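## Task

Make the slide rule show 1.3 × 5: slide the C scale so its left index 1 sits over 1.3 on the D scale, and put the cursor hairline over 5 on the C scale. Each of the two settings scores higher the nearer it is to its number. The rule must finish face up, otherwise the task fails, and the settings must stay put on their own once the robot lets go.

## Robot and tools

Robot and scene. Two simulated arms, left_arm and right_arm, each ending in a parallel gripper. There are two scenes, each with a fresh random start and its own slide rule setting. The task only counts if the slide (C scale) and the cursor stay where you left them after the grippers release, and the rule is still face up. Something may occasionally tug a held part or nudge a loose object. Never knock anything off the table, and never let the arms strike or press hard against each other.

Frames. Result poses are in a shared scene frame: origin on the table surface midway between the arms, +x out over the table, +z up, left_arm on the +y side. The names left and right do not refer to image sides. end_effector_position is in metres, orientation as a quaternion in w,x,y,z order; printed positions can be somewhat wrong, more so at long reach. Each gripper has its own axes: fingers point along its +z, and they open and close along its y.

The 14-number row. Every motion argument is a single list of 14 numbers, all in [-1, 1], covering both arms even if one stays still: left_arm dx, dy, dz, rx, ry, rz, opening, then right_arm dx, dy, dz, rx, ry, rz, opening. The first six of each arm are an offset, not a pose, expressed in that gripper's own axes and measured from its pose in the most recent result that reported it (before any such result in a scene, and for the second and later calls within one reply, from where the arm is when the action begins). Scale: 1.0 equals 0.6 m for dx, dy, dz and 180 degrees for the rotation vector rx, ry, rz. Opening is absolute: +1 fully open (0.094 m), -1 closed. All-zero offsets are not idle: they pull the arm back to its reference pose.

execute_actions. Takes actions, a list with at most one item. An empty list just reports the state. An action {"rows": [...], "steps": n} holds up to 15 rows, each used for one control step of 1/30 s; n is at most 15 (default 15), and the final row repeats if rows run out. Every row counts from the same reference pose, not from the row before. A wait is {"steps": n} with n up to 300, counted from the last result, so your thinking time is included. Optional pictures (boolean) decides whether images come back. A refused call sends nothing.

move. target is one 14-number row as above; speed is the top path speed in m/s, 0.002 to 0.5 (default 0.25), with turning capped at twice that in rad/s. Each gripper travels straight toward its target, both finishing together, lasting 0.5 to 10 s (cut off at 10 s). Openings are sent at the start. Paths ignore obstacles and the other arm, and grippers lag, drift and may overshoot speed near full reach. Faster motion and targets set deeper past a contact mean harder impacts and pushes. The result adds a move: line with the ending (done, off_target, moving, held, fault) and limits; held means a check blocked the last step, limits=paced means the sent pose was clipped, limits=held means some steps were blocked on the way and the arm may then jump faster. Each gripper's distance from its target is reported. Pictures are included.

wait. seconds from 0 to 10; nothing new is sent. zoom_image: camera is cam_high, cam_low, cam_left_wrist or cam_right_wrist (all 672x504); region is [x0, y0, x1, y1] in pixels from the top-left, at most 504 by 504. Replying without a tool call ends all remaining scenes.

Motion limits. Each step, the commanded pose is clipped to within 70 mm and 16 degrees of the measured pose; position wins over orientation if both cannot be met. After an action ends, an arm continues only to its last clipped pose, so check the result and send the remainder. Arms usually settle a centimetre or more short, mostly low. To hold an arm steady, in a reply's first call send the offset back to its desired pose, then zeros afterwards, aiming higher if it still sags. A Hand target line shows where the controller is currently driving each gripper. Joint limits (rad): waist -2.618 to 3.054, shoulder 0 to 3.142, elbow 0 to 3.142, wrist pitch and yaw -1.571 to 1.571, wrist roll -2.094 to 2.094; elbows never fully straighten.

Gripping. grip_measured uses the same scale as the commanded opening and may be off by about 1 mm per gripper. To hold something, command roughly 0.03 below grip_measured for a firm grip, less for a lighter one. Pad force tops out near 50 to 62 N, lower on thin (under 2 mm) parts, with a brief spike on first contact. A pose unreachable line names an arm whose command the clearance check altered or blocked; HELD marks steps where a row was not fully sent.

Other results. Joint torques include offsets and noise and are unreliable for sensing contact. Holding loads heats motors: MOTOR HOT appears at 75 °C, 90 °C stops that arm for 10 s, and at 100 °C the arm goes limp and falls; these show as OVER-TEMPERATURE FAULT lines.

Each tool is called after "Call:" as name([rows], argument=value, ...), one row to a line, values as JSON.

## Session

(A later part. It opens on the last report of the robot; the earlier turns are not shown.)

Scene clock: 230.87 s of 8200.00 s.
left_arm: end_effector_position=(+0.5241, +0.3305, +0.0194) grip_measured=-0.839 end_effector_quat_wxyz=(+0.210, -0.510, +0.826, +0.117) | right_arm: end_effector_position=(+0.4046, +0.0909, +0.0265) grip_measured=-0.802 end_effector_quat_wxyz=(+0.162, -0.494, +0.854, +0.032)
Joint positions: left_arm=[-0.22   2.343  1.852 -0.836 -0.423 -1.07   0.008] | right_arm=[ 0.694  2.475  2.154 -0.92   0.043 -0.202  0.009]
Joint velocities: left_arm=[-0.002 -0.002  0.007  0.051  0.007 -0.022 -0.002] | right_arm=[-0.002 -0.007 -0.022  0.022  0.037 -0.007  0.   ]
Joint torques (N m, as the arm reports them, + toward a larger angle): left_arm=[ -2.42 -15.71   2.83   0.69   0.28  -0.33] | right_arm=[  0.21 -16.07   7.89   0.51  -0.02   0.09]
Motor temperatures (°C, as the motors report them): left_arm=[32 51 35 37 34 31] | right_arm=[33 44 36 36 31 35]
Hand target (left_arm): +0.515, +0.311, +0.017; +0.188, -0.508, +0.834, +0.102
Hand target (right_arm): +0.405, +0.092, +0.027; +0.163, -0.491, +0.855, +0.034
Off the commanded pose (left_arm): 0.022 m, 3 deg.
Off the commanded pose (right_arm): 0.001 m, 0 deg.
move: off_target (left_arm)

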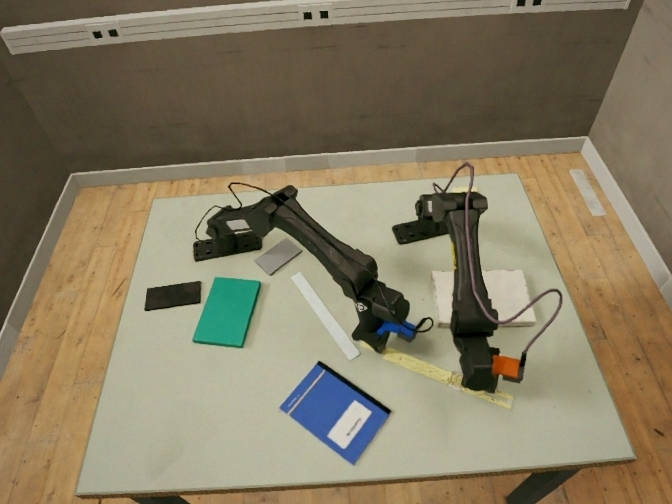

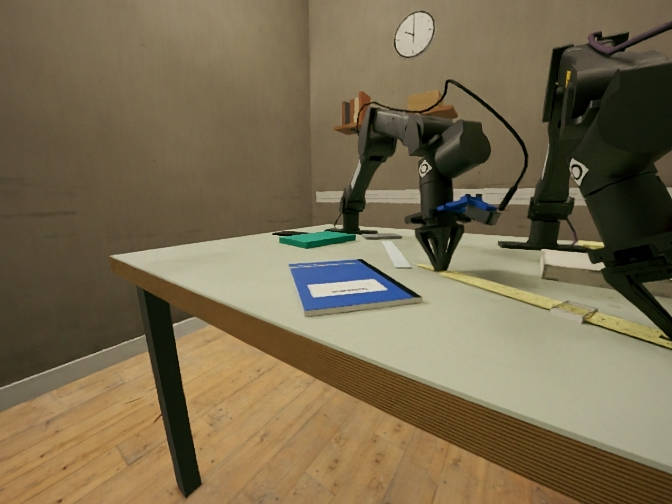

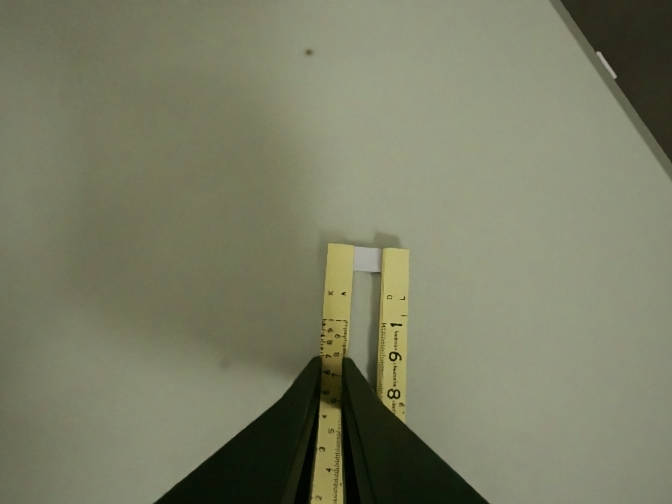

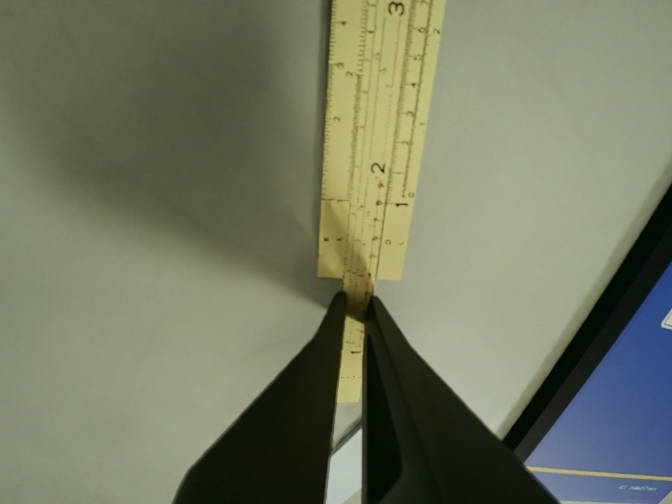

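Call:
move(target=[0,0,0,0,0,0,-0.9, 0,0,-0.025,0,0,0,-0.45], speed=0.06)

Call:
move(target=[0,0,-0.04,0,0,0,-0.6, 0.055,0,-0.016,0,0,0,-0.45], speed=0.06)

Scene clock: 242.47 s of 8200.00 s.
left_arm: end_effector_position=(+0.5244, +0.3309, +0.0197) grip_measured=-0.839 end_effector_quat_wxyz=(+0.211, -0.510, +0.826, +0.118) | right_arm: end_effector_position=(+0.4041, +0.0886, +0.0286) grip_measured=-0.453 end_effector_quat_wxyz=(+0.161, -0.493, +0.854, +0.029)
Joint positions: left_arm=[-0.22   2.343  1.852 -0.835 -0.426 -1.07   0.008] | right_arm=[ 0.694  2.47   2.154 -0.93   0.049 -0.202  0.026]
Joint velocities: left_arm=[ 0.002  0.002 -0.022 -0.051  0.066 -0.037 -0.   ] | right_arm=[ 0.012 -0.017 -0.007 -0.066 -0.007  0.037  0.001]
Joint torques (N m, as the arm reports them, + toward a larger angle): left_arm=[ -0.02 -14.33   4.11   1.06  -0.23  -0.02] | right_arm=[  0.08 -18.53   7.81   0.34  -0.01  -0.04]
Motor temperatures (°C, as the motors report them): left_arm=[32 52 35 36 34 32] | right_arm=[33 45 36 36 31 35]
Hand target (left_arm): +0.524, +0.330, +0.019; +0.210, -0.510, +0.826, +0.117
Hand target (right_arm): +0.401, +0.088, +0.041; +0.162, -0.494, +0.854, +0.032
Off the commanded pose (left_arm): 0.001 m, 0 deg.
Off the commanded pose (right_arm): 0.013 m, 0 deg.
After step 90, 7.83 s passed at rest.
move: off_target (right_arm)

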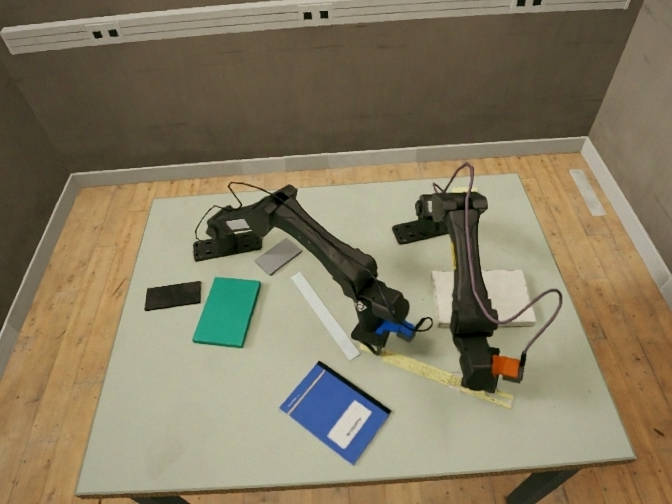

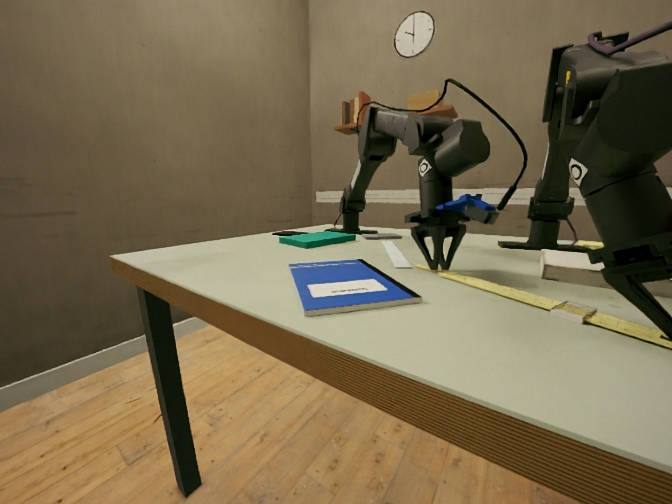

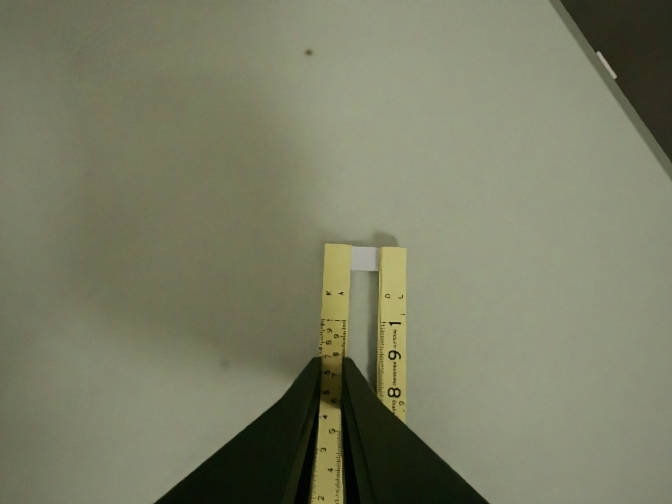

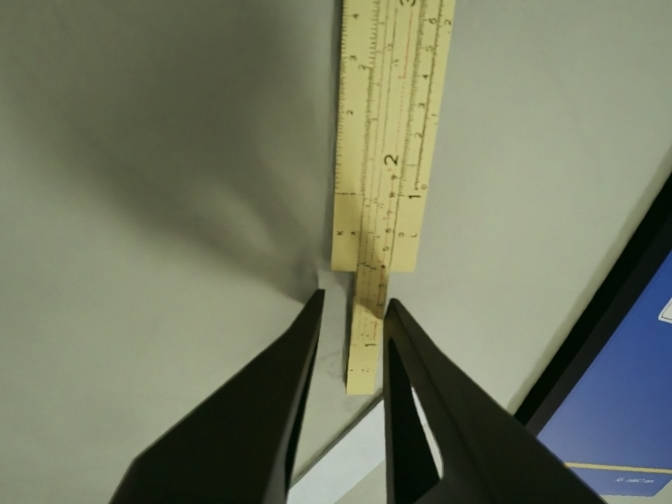

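Scene clock: 243.40 s of 8200.00 s.
left_arm: end_effector_position=(+0.5150, +0.3255, +0.0204) grip_measured=-0.602 end_effector_quat_wxyz=(+0.196, -0.508, +0.829, +0.127) | right_arm: end_effector_position=(+0.3834, +0.0631, +0.0265) grip_measured=-0.453 end_effector_quat_wxyz=(+0.156, -0.494, +0.855, +0.027)
Joint positions: left_arm=[-0.232  2.336  1.852 -0.882 -0.427 -1.084  0.019] | right_arm=[ 0.691  2.323  1.887 -0.821  0.049 -0.205  0.026]
Joint velocities: left_arm=[-0.012 -0.012 -0.012 -0.007 -0.066 -0.037  0.   ] | right_arm=[-0.007 -0.007 -0.027 -0.051 -0.022 -0.022 -0.001]
Joint torques (N m, as the arm reports them, + toward a larger angle): left_arm=[ -0.74 -17.17   5.09   0.78  -0.28  -0.1 ] | right_arm=[ -0.62 -16.53   5.56   0.61  -0.01  -0.15]
Motor temperatures (°C, as the motors report them): left_arm=[32 52 35 36 34 32] | right_arm=[33 45 36 36 31 35]
Hand target (left_arm): +0.519, +0.322, +0.041; +0.211, -0.510, +0.826, +0.117
Hand target (right_arm): +0.386, +0.060, +0.028; +0.161, -0.493, +0.854, +0.028
Off the commanded pose (left_arm): 0.021 m, 2 deg.
Off the commanded pose (right_arm): 0.005 m, 1 deg.
move: off_target (left_arm)

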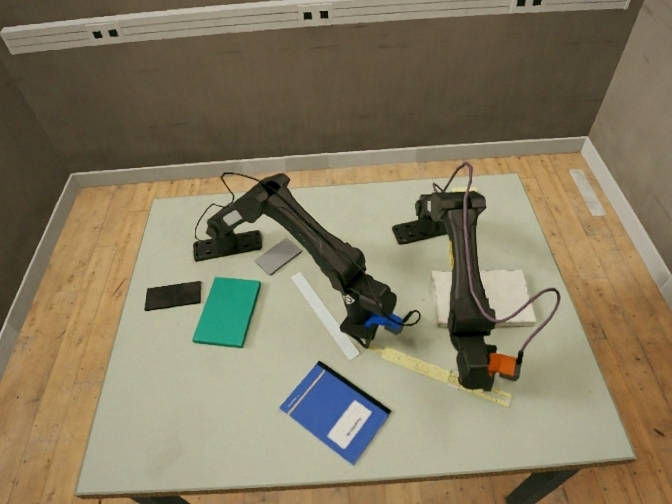

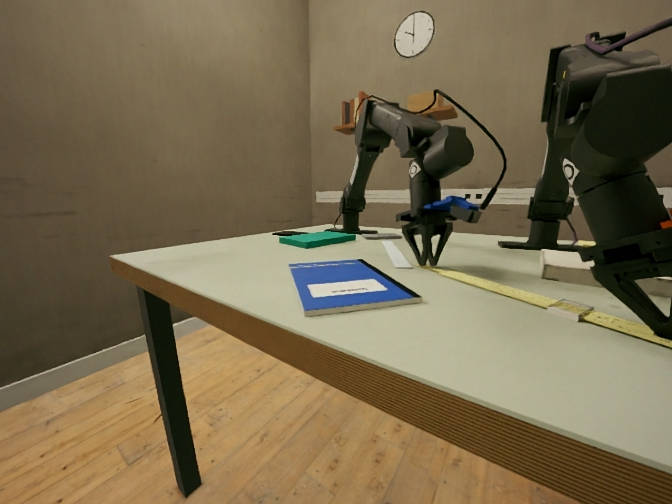

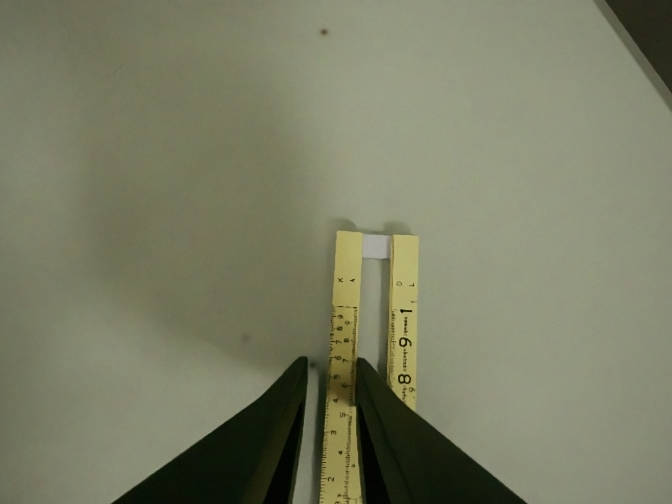

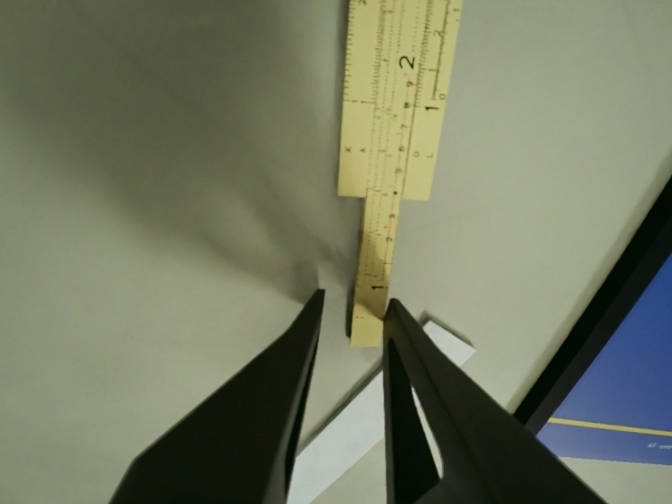

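Call:
move(target=[0,0,0.008,0,0,0,-0.9, 0,-0.008,0.025,0,0,0,-0.45], speed=0.04)

Call:
move(target=[0,0,0,0,0,0,-0.9, 0,0,0.003,0,0,0,-0.86], speed=0.04)

Scene clock: 246.93 s of 8200.00 s.
left_arm: end_effector_position=(+0.5149, +0.3252, +0.0198) grip_measured=-0.843 end_effector_quat_wxyz=(+0.195, -0.508, +0.829, +0.126) | right_arm: end_effector_position=(+0.3862, +0.0653, +0.0264) grip_measured=-0.453 end_effector_quat_wxyz=(+0.162, -0.494, +0.854, +0.029)
Joint positions: left_arm=[-0.232  2.337  1.852 -0.882 -0.426 -1.085  0.007] | right_arm=[ 0.69   2.325  1.887 -0.805  0.048 -0.208  0.026]
Joint velocities: left_arm=[ 0.017  0.002 -0.012  0.051 -0.007 -0.022  0.001] | right_arm=[-0.002 -0.007  0.012  0.051 -0.051 -0.051  0.   ]
Joint torques (N m, as the arm reports them, + toward a larger angle): left_arm=[  0.37 -13.61   3.95   1.11  -0.26   0.03] | right_arm=[ -0.59 -12.51   8.19   0.64   0.02  -0.09]
Motor temperatures (°C, as the motors report them): left_arm=[32 52 35 36 34 32] | right_arm=[33 45 36 36 31 35]
Hand target (left_arm): +0.516, +0.327, +0.016; +0.196, -0.508, +0.829, +0.127
Hand target (right_arm): +0.391, +0.063, +0.013; +0.156, -0.494, +0.855, +0.027
Off the commanded pose (left_arm): 0.004 m, 0 deg.
Off the commanded pose (right_arm): 0.015 m, 1 deg.
move: off_target (right_arm)

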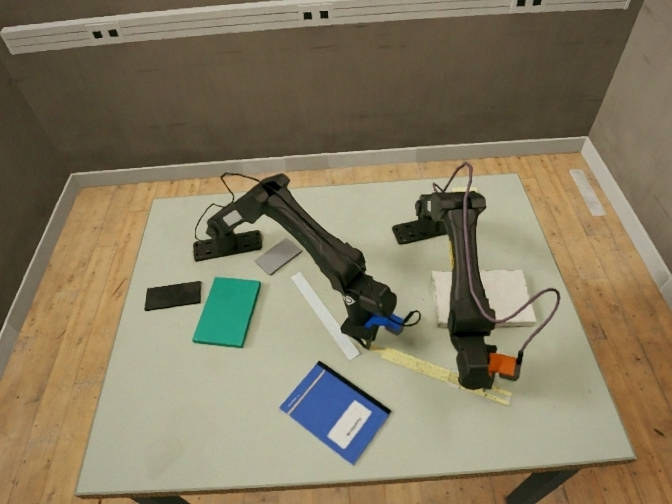

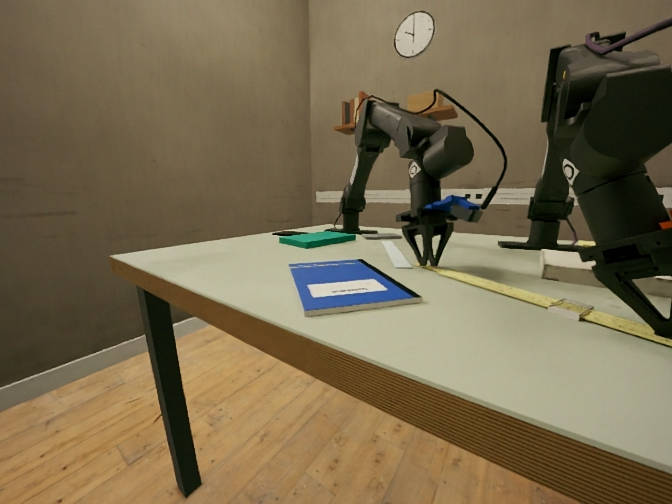

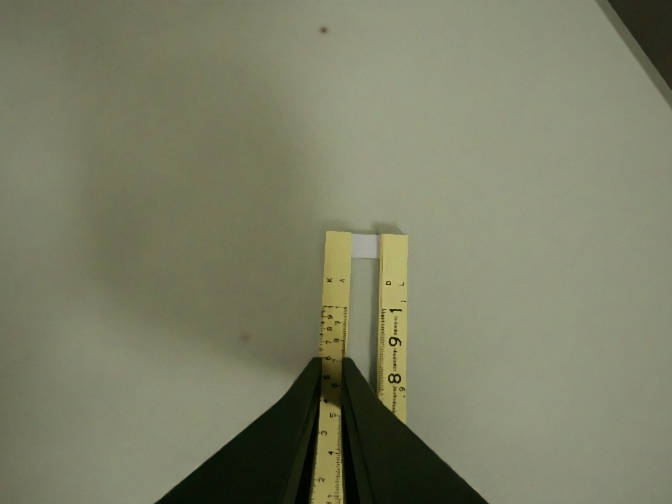

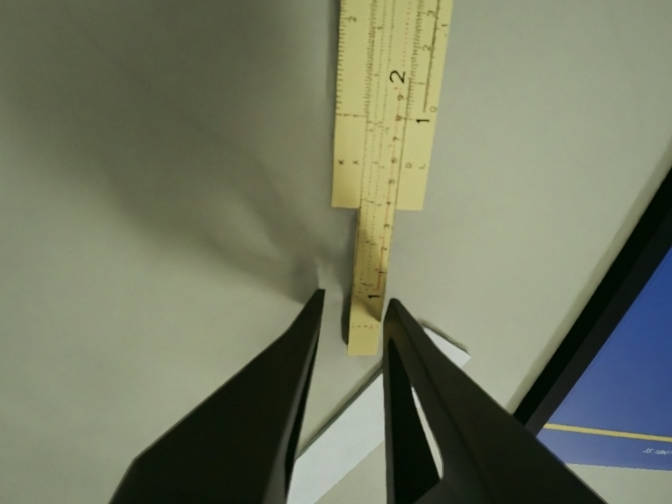

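Scene clock: 247.63 s of 8200.00 s.
left_arm: end_effector_position=(+0.5151, +0.3252, +0.0198) grip_measured=-0.843 end_effector_quat_wxyz=(+0.195, -0.508, +0.829, +0.126) | right_arm: end_effector_position=(+0.3864, +0.0653, +0.0264) grip_measured=-0.811 end_effector_quat_wxyz=(+0.162, -0.497, +0.852, +0.028)
Joint positions: left_arm=[-0.232  2.337  1.852 -0.881 -0.425 -1.083  0.007] | right_arm=[ 0.69   2.325  1.887 -0.805  0.048 -0.215  0.009]
Joint velocities: left_arm=[-0.017 -0.007 -0.007  0.007  0.066  0.007 -0.   ] | right_arm=[ 0.002 -0.017 -0.012 -0.066 -0.066 -0.007  0.001]
Joint torques (N m, as the arm reports them, + toward a larger angle): left_arm=[  0.01 -14.23   4.17   0.93  -0.28  -0.05] | right_arm=[ -0.27 -14.69   7.67   0.5    0.05   0.04]
Motor temperatures (°C, as the motors report them): left_arm=[32 52 35 36 34 32] | right_arm=[33 45 36 36 31 35]
Hand target (left_arm): +0.515, +0.325, +0.020; +0.195, -0.508, +0.829, +0.126
Hand target (right_arm): +0.387, +0.066, +0.025; +0.162, -0.494, +0.854, +0.029
Off the commanded pose (left_arm): 0.000 m, 0 deg.
Off the commanded pose (right_arm): 0.002 m, 0 deg.
move: done

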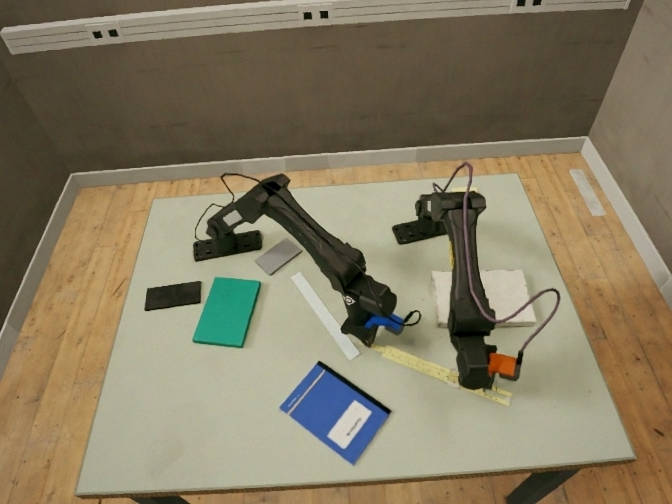

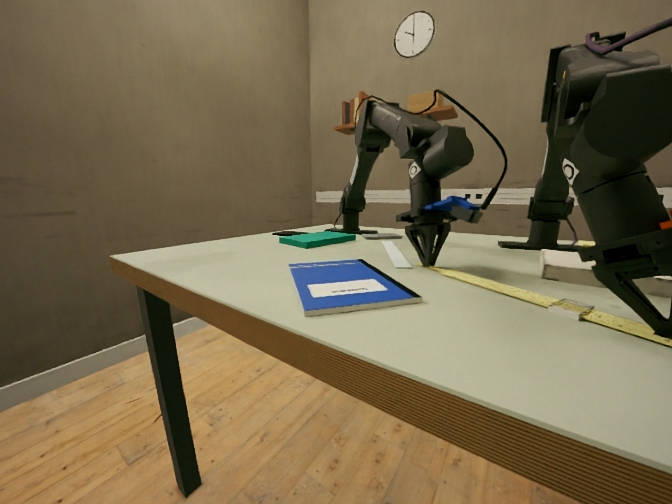

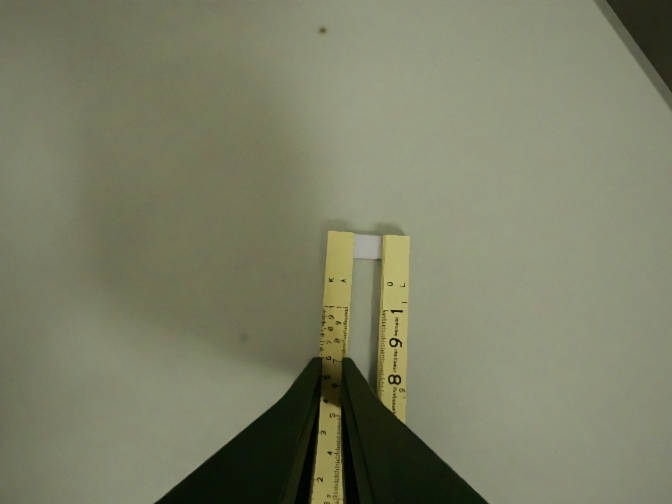

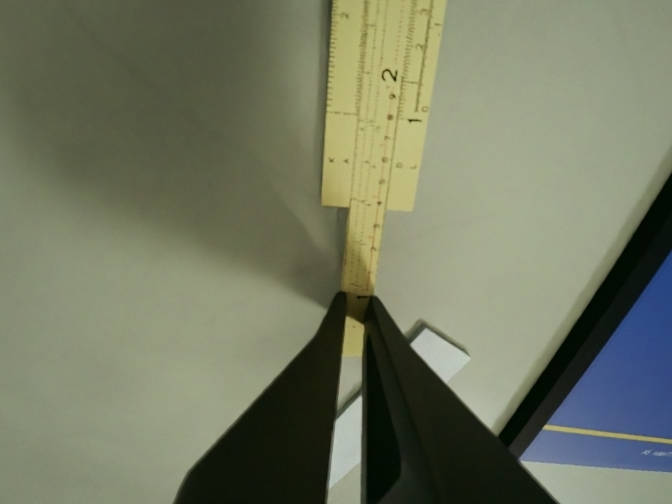

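Call:
move(target=[0.074,-0.006,-0.027,0,0,0,-0.9, 0,0,0,0,0,0,-0.86], speed=0.04)

Scene clock: 250.83 s of 8200.00 s.
left_arm: end_effector_position=(+0.5111, +0.3115, +0.0194) grip_measured=-0.843 end_effector_quat_wxyz=(+0.230, -0.515, +0.812, +0.150) | right_arm: end_effector_position=(+0.3819, +0.0550, +0.0247) grip_measured=-0.811 end_effector_quat_wxyz=(+0.145, -0.500, +0.854, +0.012)
Joint positions: left_arm=[-0.291  2.318  1.785 -0.832 -0.521 -1.162  0.007] | right_arm=[ 0.69   2.322  1.887 -0.851  0.068 -0.22   0.009]
Joint velocities: left_arm=[-0.002 -0.007 -0.017  0.037  0.066 -0.037 -0.   ] | right_arm=[-0.002 -0.002 -0.012  0.007  0.051 -0.037 -0.   ]
Joint torques (N m, as the arm reports them, + toward a larger angle): left_arm=[ -3.58 -15.65   2.54   0.44   0.65  -0.29] | right_arm=[  0.18 -14.84   7.92   0.78  -0.18   0.06]
Motor temperatures (°C, as the motors report them): left_arm=[32 52 35 36 34 32] | right_arm=[33 45 36 36 31 35]
Hand target (left_arm): +0.498, +0.283, +0.015; +0.196, -0.508, +0.829, +0.128
Hand target (right_arm): +0.386, +0.065, +0.027; +0.162, -0.497, +0.852, +0.028
Off the commanded pose (left_arm): 0.033 m, 5 deg.
Off the commanded pose (right_arm): 0.011 m, 3 deg.
move: off_target (left_arm, right_arm)

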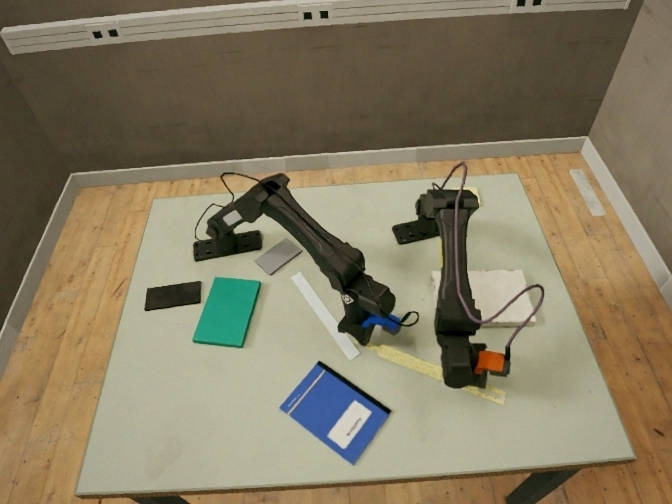

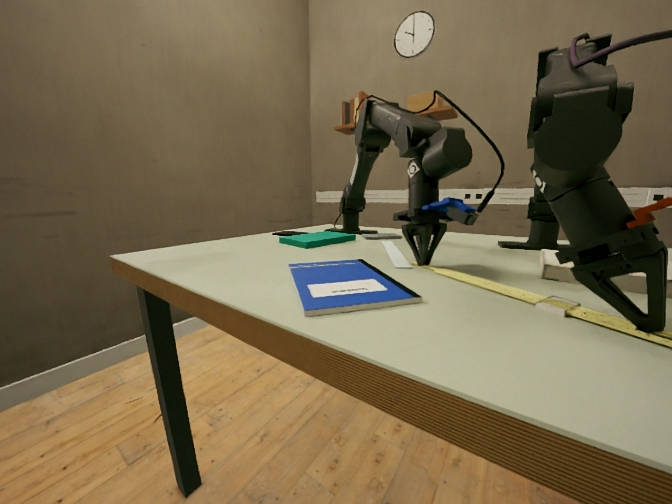

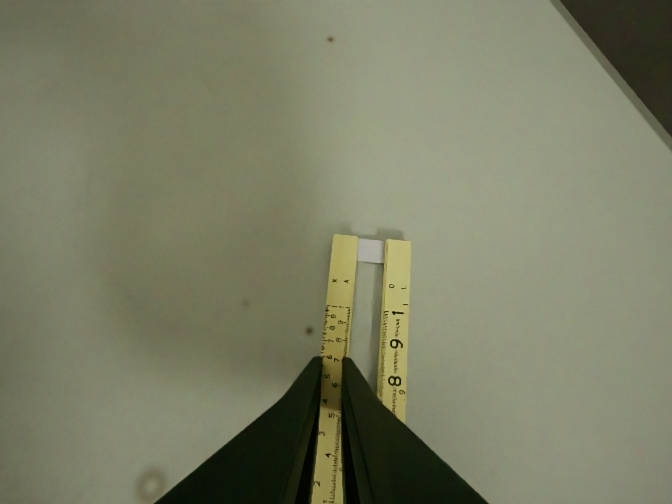

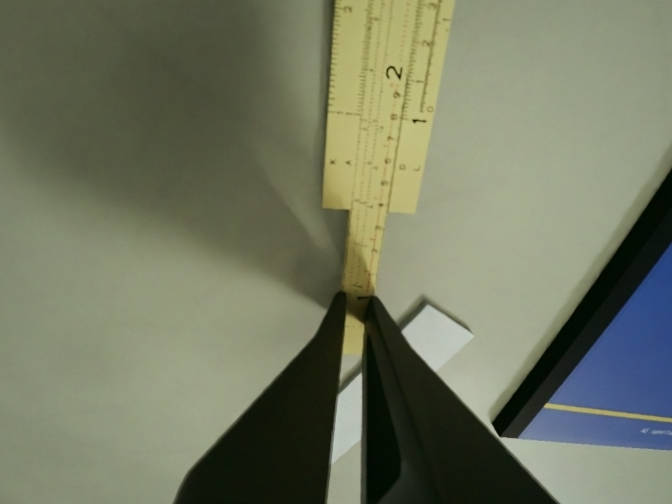

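Call:
move(target=[0,0,0,0,0,0,-0.7, 0.01,0,-0.004,0,-0.015,0,-0.86], speed=0.06)

Call:
move(target=[0,0,-0.07,0,0,0,-0.6, 0,0,0,0,0,0,-0.86], speed=0.08)

Call:
move(target=[-0.06,-0.012,0.02,-0.04,0,0.03,0, 0,0,0,0,0,0,-0.86], speed=0.08)

Scene clock: 257.77 s of 8200.00 s.
left_arm: end_effector_position=(+0.5120, +0.3126, +0.0202) grip_measured=-0.702 end_effector_quat_wxyz=(+0.233, -0.516, +0.811, +0.150) | right_arm: end_effector_position=(+0.3790, +0.0528, +0.0254) grip_measured=-0.811 end_effector_quat_wxyz=(+0.165, -0.501, +0.849, +0.020)
Joint positions: left_arm=[-0.29   2.317  1.785 -0.827 -0.525 -1.163  0.014] | right_arm=[ 0.69   2.266  1.782 -0.758  0.063 -0.228  0.009]
Joint velocities: left_arm=[-0.012 -0.012  0.002 -0.022  0.007  0.007 -0.001] | right_arm=[ 0.007 -0.002  0.007  0.007 -0.037 -0.022 -0.   ]
Joint torques (N m, as the arm reports them, + toward a larger angle): left_arm=[ -0.07 -14.     4.21   0.94  -0.27  -0.03] | right_arm=[ -0.4  -15.64   5.72   0.63  -0.05  -0.07]
Motor temperatures (°C, as the motors report them): left_arm=[32 52 35 36 34 32] | right_arm=[33 44 36 36 31 35]
Hand target (left_arm): +0.511, +0.312, +0.020; +0.230, -0.515, +0.812, +0.150
Hand target (right_arm): +0.379, +0.050, +0.026; +0.165, -0.500, +0.850, +0.023
Off the commanded pose (left_arm): 0.002 m, 0 deg.
Off the commanded pose (right_arm): 0.003 m, 0 deg.
After step 90, 3.23 s passed at rest.
move: done

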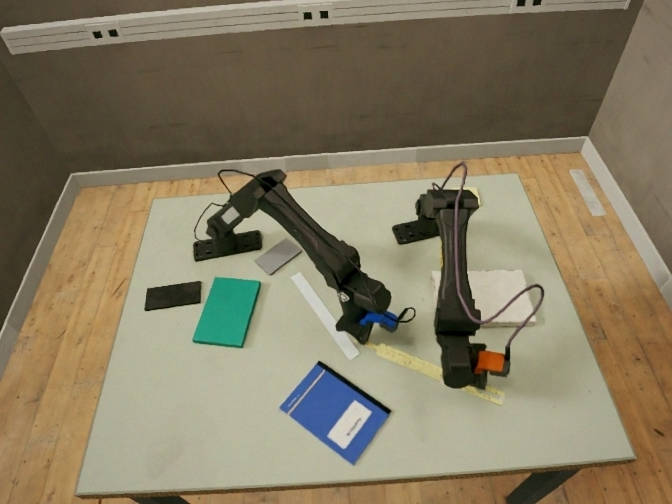

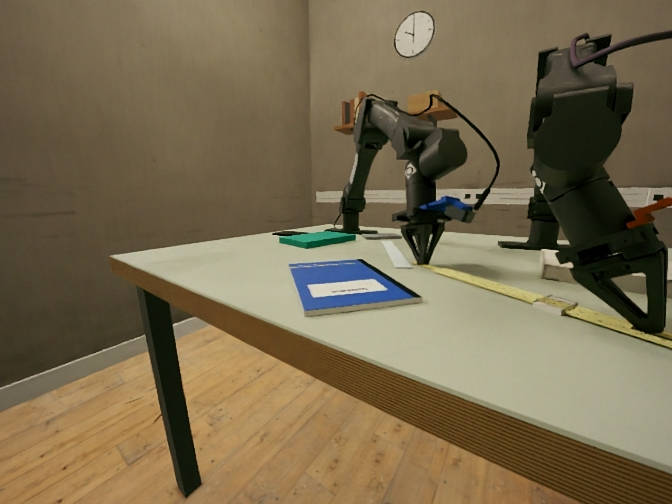

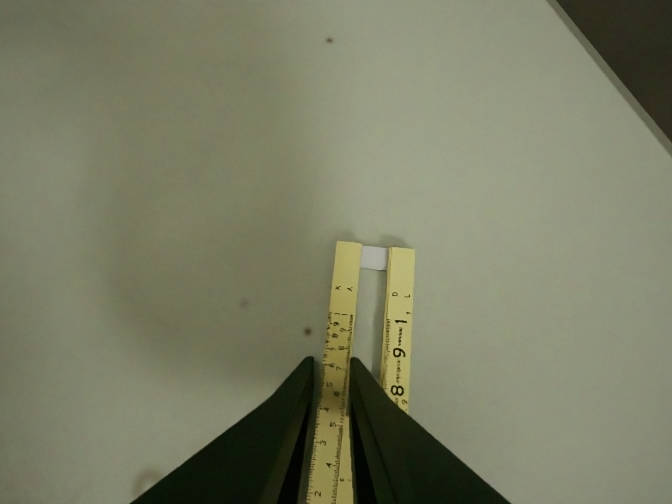

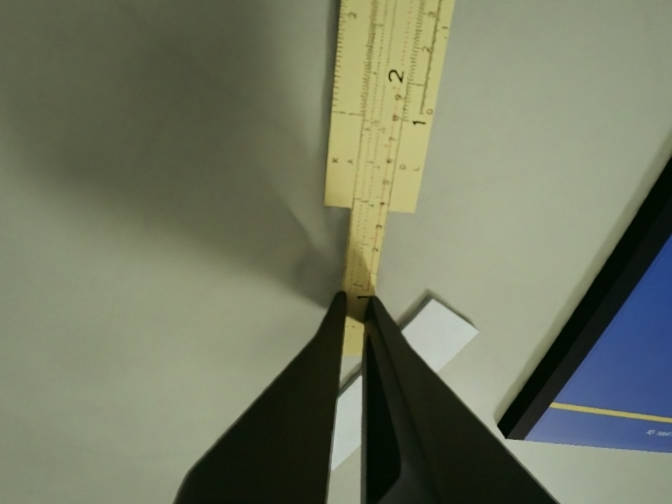

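Scene clock: 258.83 s of 8200.00 s.
left_arm: end_effector_position=(+0.4946, +0.2950, +0.0327) grip_measured=-0.602 end_effector_quat_wxyz=(+0.212, -0.510, +0.817, +0.163) | right_arm: end_effector_position=(+0.3790, +0.0528, +0.0253) grip_measured=-0.811 end_effector_quat_wxyz=(+0.165, -0.501, +0.849, +0.020)
Joint positions: left_arm=[-0.331  2.288  1.798 -0.943 -0.526 -1.206  0.019] | right_arm=[ 0.69   2.266  1.782 -0.758  0.063 -0.228  0.009]
Joint velocities: left_arm=[ 0.022 -0.002 -0.002 -0.051 -0.066 -0.022  0.   ] | right_arm=[ 0.002  0.017  0.022  0.051 -0.051  0.081  0.001]
Joint torques (N m, as the arm reports them, + toward a larger angle): left_arm=[ -0.49 -16.55   5.99   0.71  -0.42  -0.09] | right_arm=[  0.18 -14.62   7.61   0.45   0.04   0.01]
Motor temperatures (°C, as the motors report them): left_arm=[32 52 35 36 34 32] | right_arm=[33 44 36 36 31 35]
Hand target (left_arm): +0.502, +0.293, +0.056; +0.234, -0.516, +0.811, +0.150
Hand target (right_arm): +0.379, +0.053, +0.025; +0.165, -0.501, +0.849, +0.020
Off the commanded pose (left_arm): 0.025 m, 3 deg.
Off the commanded pose (right_arm): 0.000 m, 0 deg.
move: off_target (left_arm)

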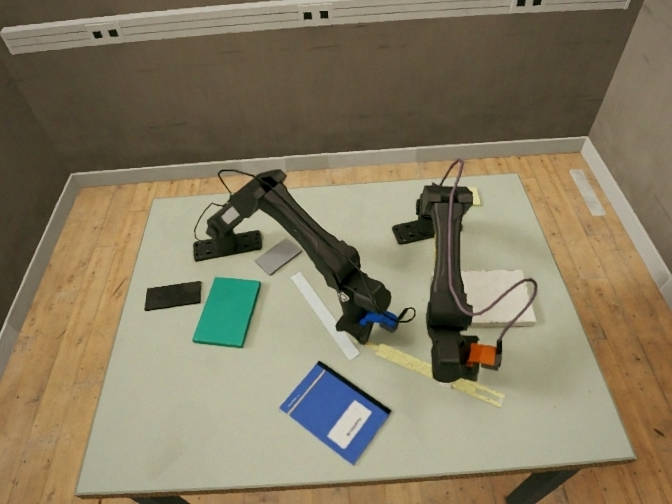

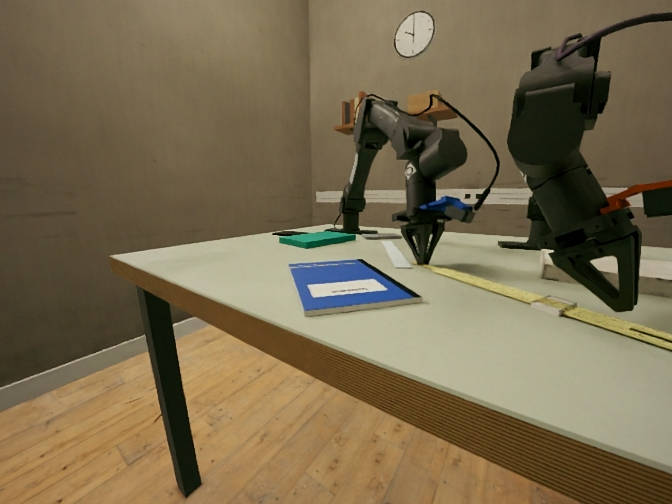

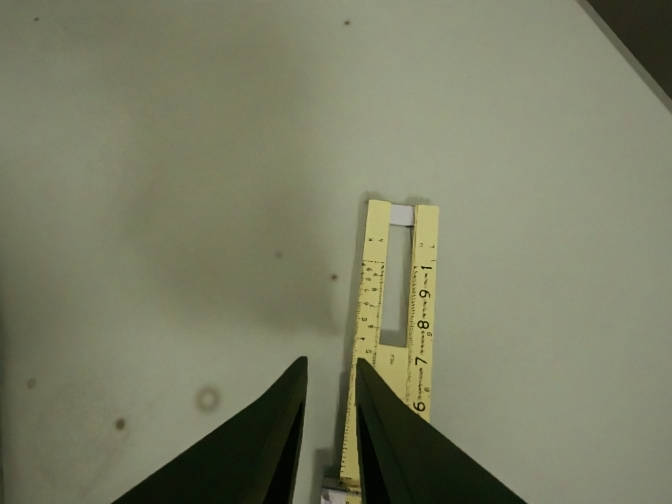

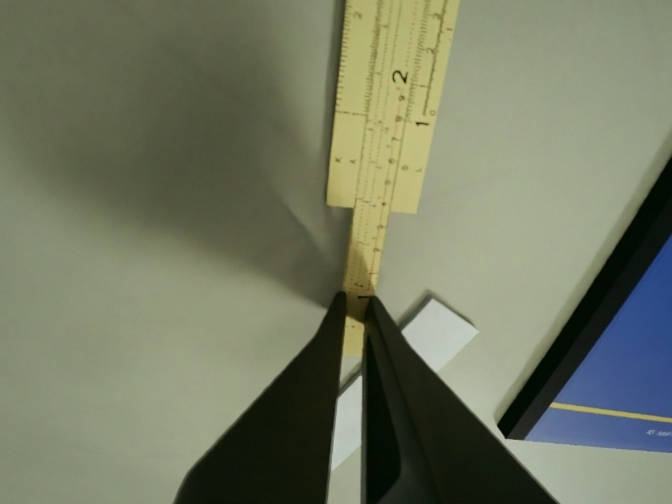

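Scene clock: 260.53 s of 8200.00 s.
left_arm: end_effector_position=(+0.5123, +0.3193, +0.0294) grip_measured=-0.002 end_effector_quat_wxyz=(+0.160, -0.481, +0.834, +0.221) | right_arm: end_effector_position=(+0.3790, +0.0528, +0.0253) grip_measured=-0.811 end_effector_quat_wxyz=(+0.165, -0.501, +0.849, +0.020)
Joint positions: left_arm=[-0.285  2.515  2.187 -1.23  -0.552 -1.123  0.047] | right_arm=[ 0.69   2.266  1.782 -0.758  0.063 -0.228  0.009]
Joint velocities: left_arm=[-0.002 -0.017 -0.007 -0.051 -0.022  0.11   0.001] | right_arm=[-0.002 -0.012 -0.002 -0.051 -0.007  0.007 -0.001]
Joint torques (N m, as the arm reports them, + toward a larger angle): left_arm=[  0.78 -15.66   5.93   0.47  -0.57   0.04] | right_arm=[  0.15 -14.72   7.41   0.53   0.06   0.  ]
Motor temperatures (°C, as the motors report them): left_arm=[32 52 35 36 34 32] | right_arm=[33 44 36 36 31 35]
Hand target (left_arm): +0.517, +0.325, +0.041; +0.171, -0.483, +0.829, +0.223
Hand target (right_arm): +0.379, +0.053, +0.025; +0.165, -0.501, +0.849, +0.020
Off the commanded pose (left_arm): 0.014 m, 2 deg.
Off the commanded pose (right_arm): 0.000 m, 0 deg.
move: off_target (left_arm)

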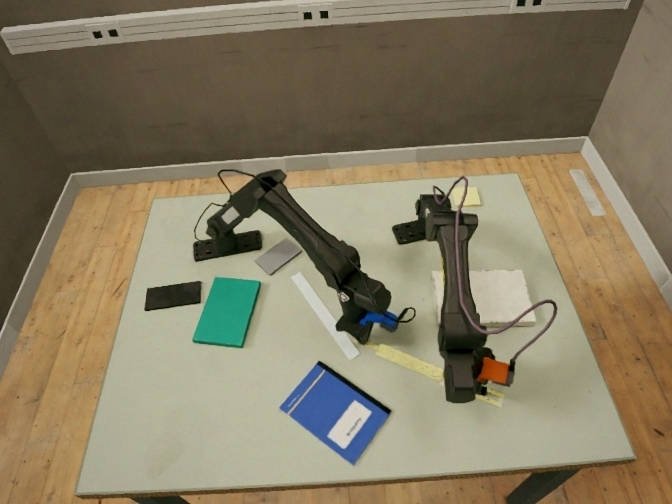

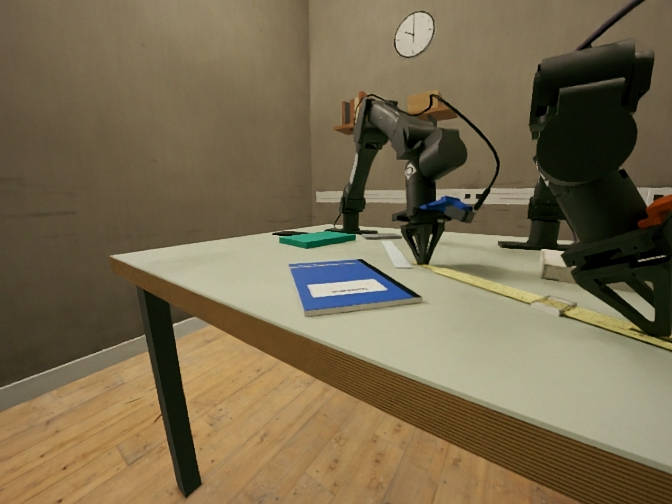

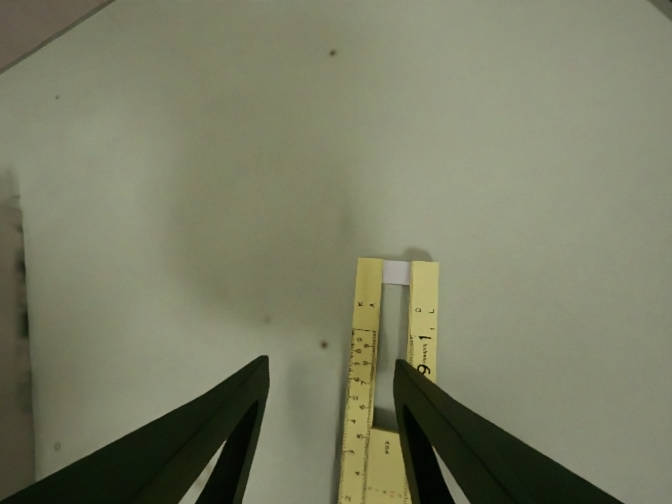

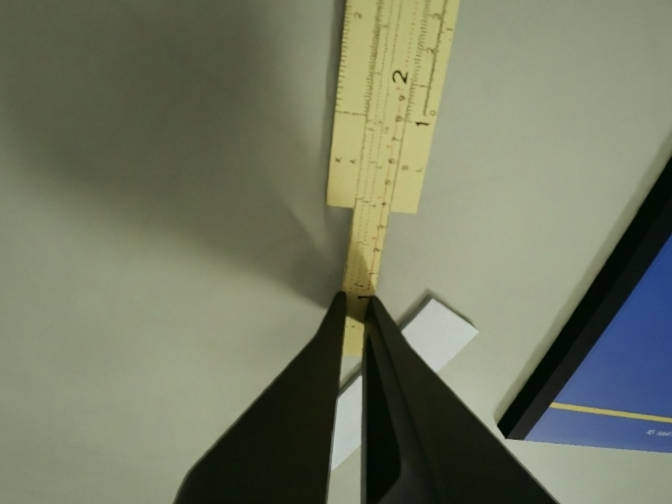

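Call:
move(target=[-0.03,-0.02,-0.05,0.076,0,0,0, 0,0,0,0,0,0,-0.86], speed=0.08)

Scene clock: 266.73 s of 8200.00 s.
left_arm: end_effector_position=(+0.5257, +0.3074, +0.0440) grip_measured=-0.002 end_effector_quat_wxyz=(+0.199, -0.456, +0.858, +0.129) | right_arm: end_effector_position=(+0.3790, +0.0528, +0.0253) grip_measured=-0.811 end_effector_quat_wxyz=(+0.165, -0.501, +0.849, +0.020)
Joint positions: left_arm=[-0.268  2.339  1.949 -0.961 -0.429 -0.993  0.047] | right_arm=[ 0.69   2.266  1.782 -0.758  0.063 -0.228  0.009]
Joint velocities: left_arm=[ 0.012  0.022 -0.007 -0.007  0.037 -0.022 -0.001] | right_arm=[-0.002 -0.002  0.007 -0.066 -0.081  0.007 -0.   ]
Joint torques (N m, as the arm reports them, + toward a larger angle): left_arm=[  1.   -17.35   4.     1.13  -0.3    0.11] | right_arm=[ -0.01 -14.58   7.58   0.51   0.09  -0.03]
Motor temperatures (°C, as the motors report them): left_arm=[32 52 36 36 34 32] | right_arm=[33 44 36 36 31 35]
Hand target (left_arm): +0.529, +0.312, +0.061; +0.217, -0.459, +0.853, +0.121
Hand target (right_arm): +0.379, +0.053, +0.025; +0.165, -0.501, +0.849, +0.020
Off the commanded pose (left_arm): 0.018 m, 2 deg.
Off the commanded pose (right_arm): 0.000 m, 0 deg.
After step 90, 1.30 s passed at rest.
move: off_target (left_arm)

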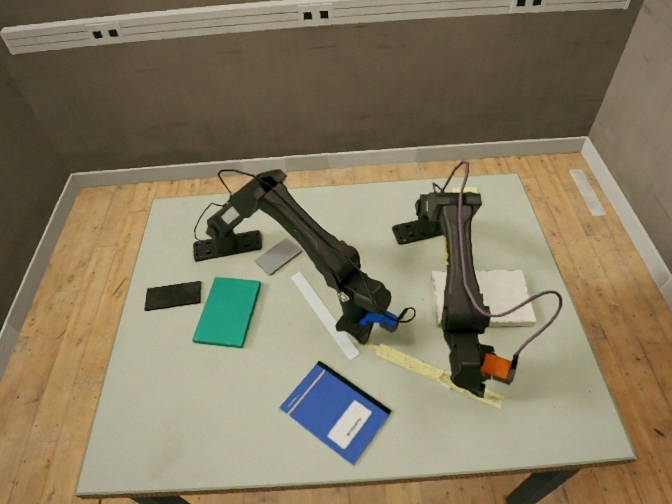

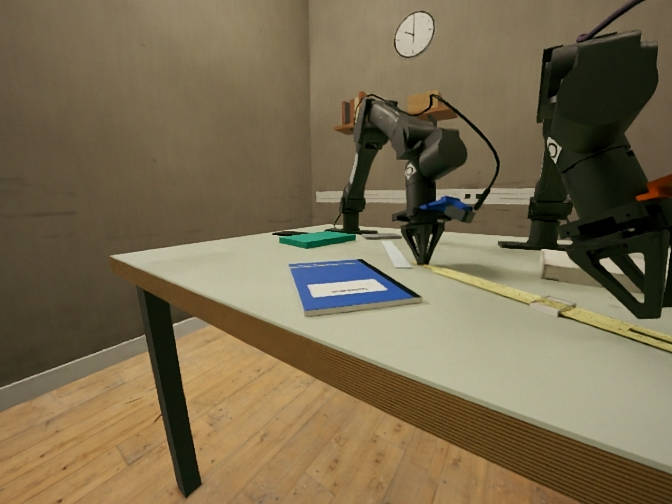

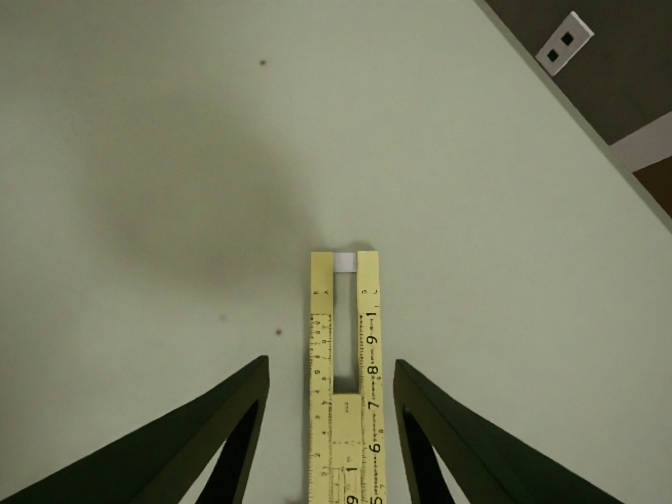

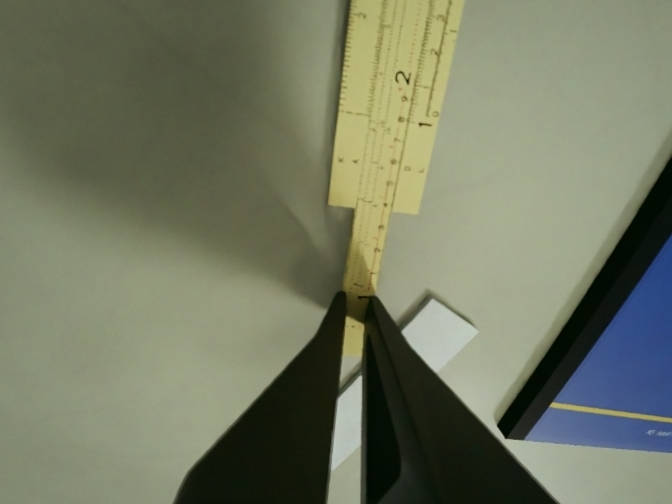

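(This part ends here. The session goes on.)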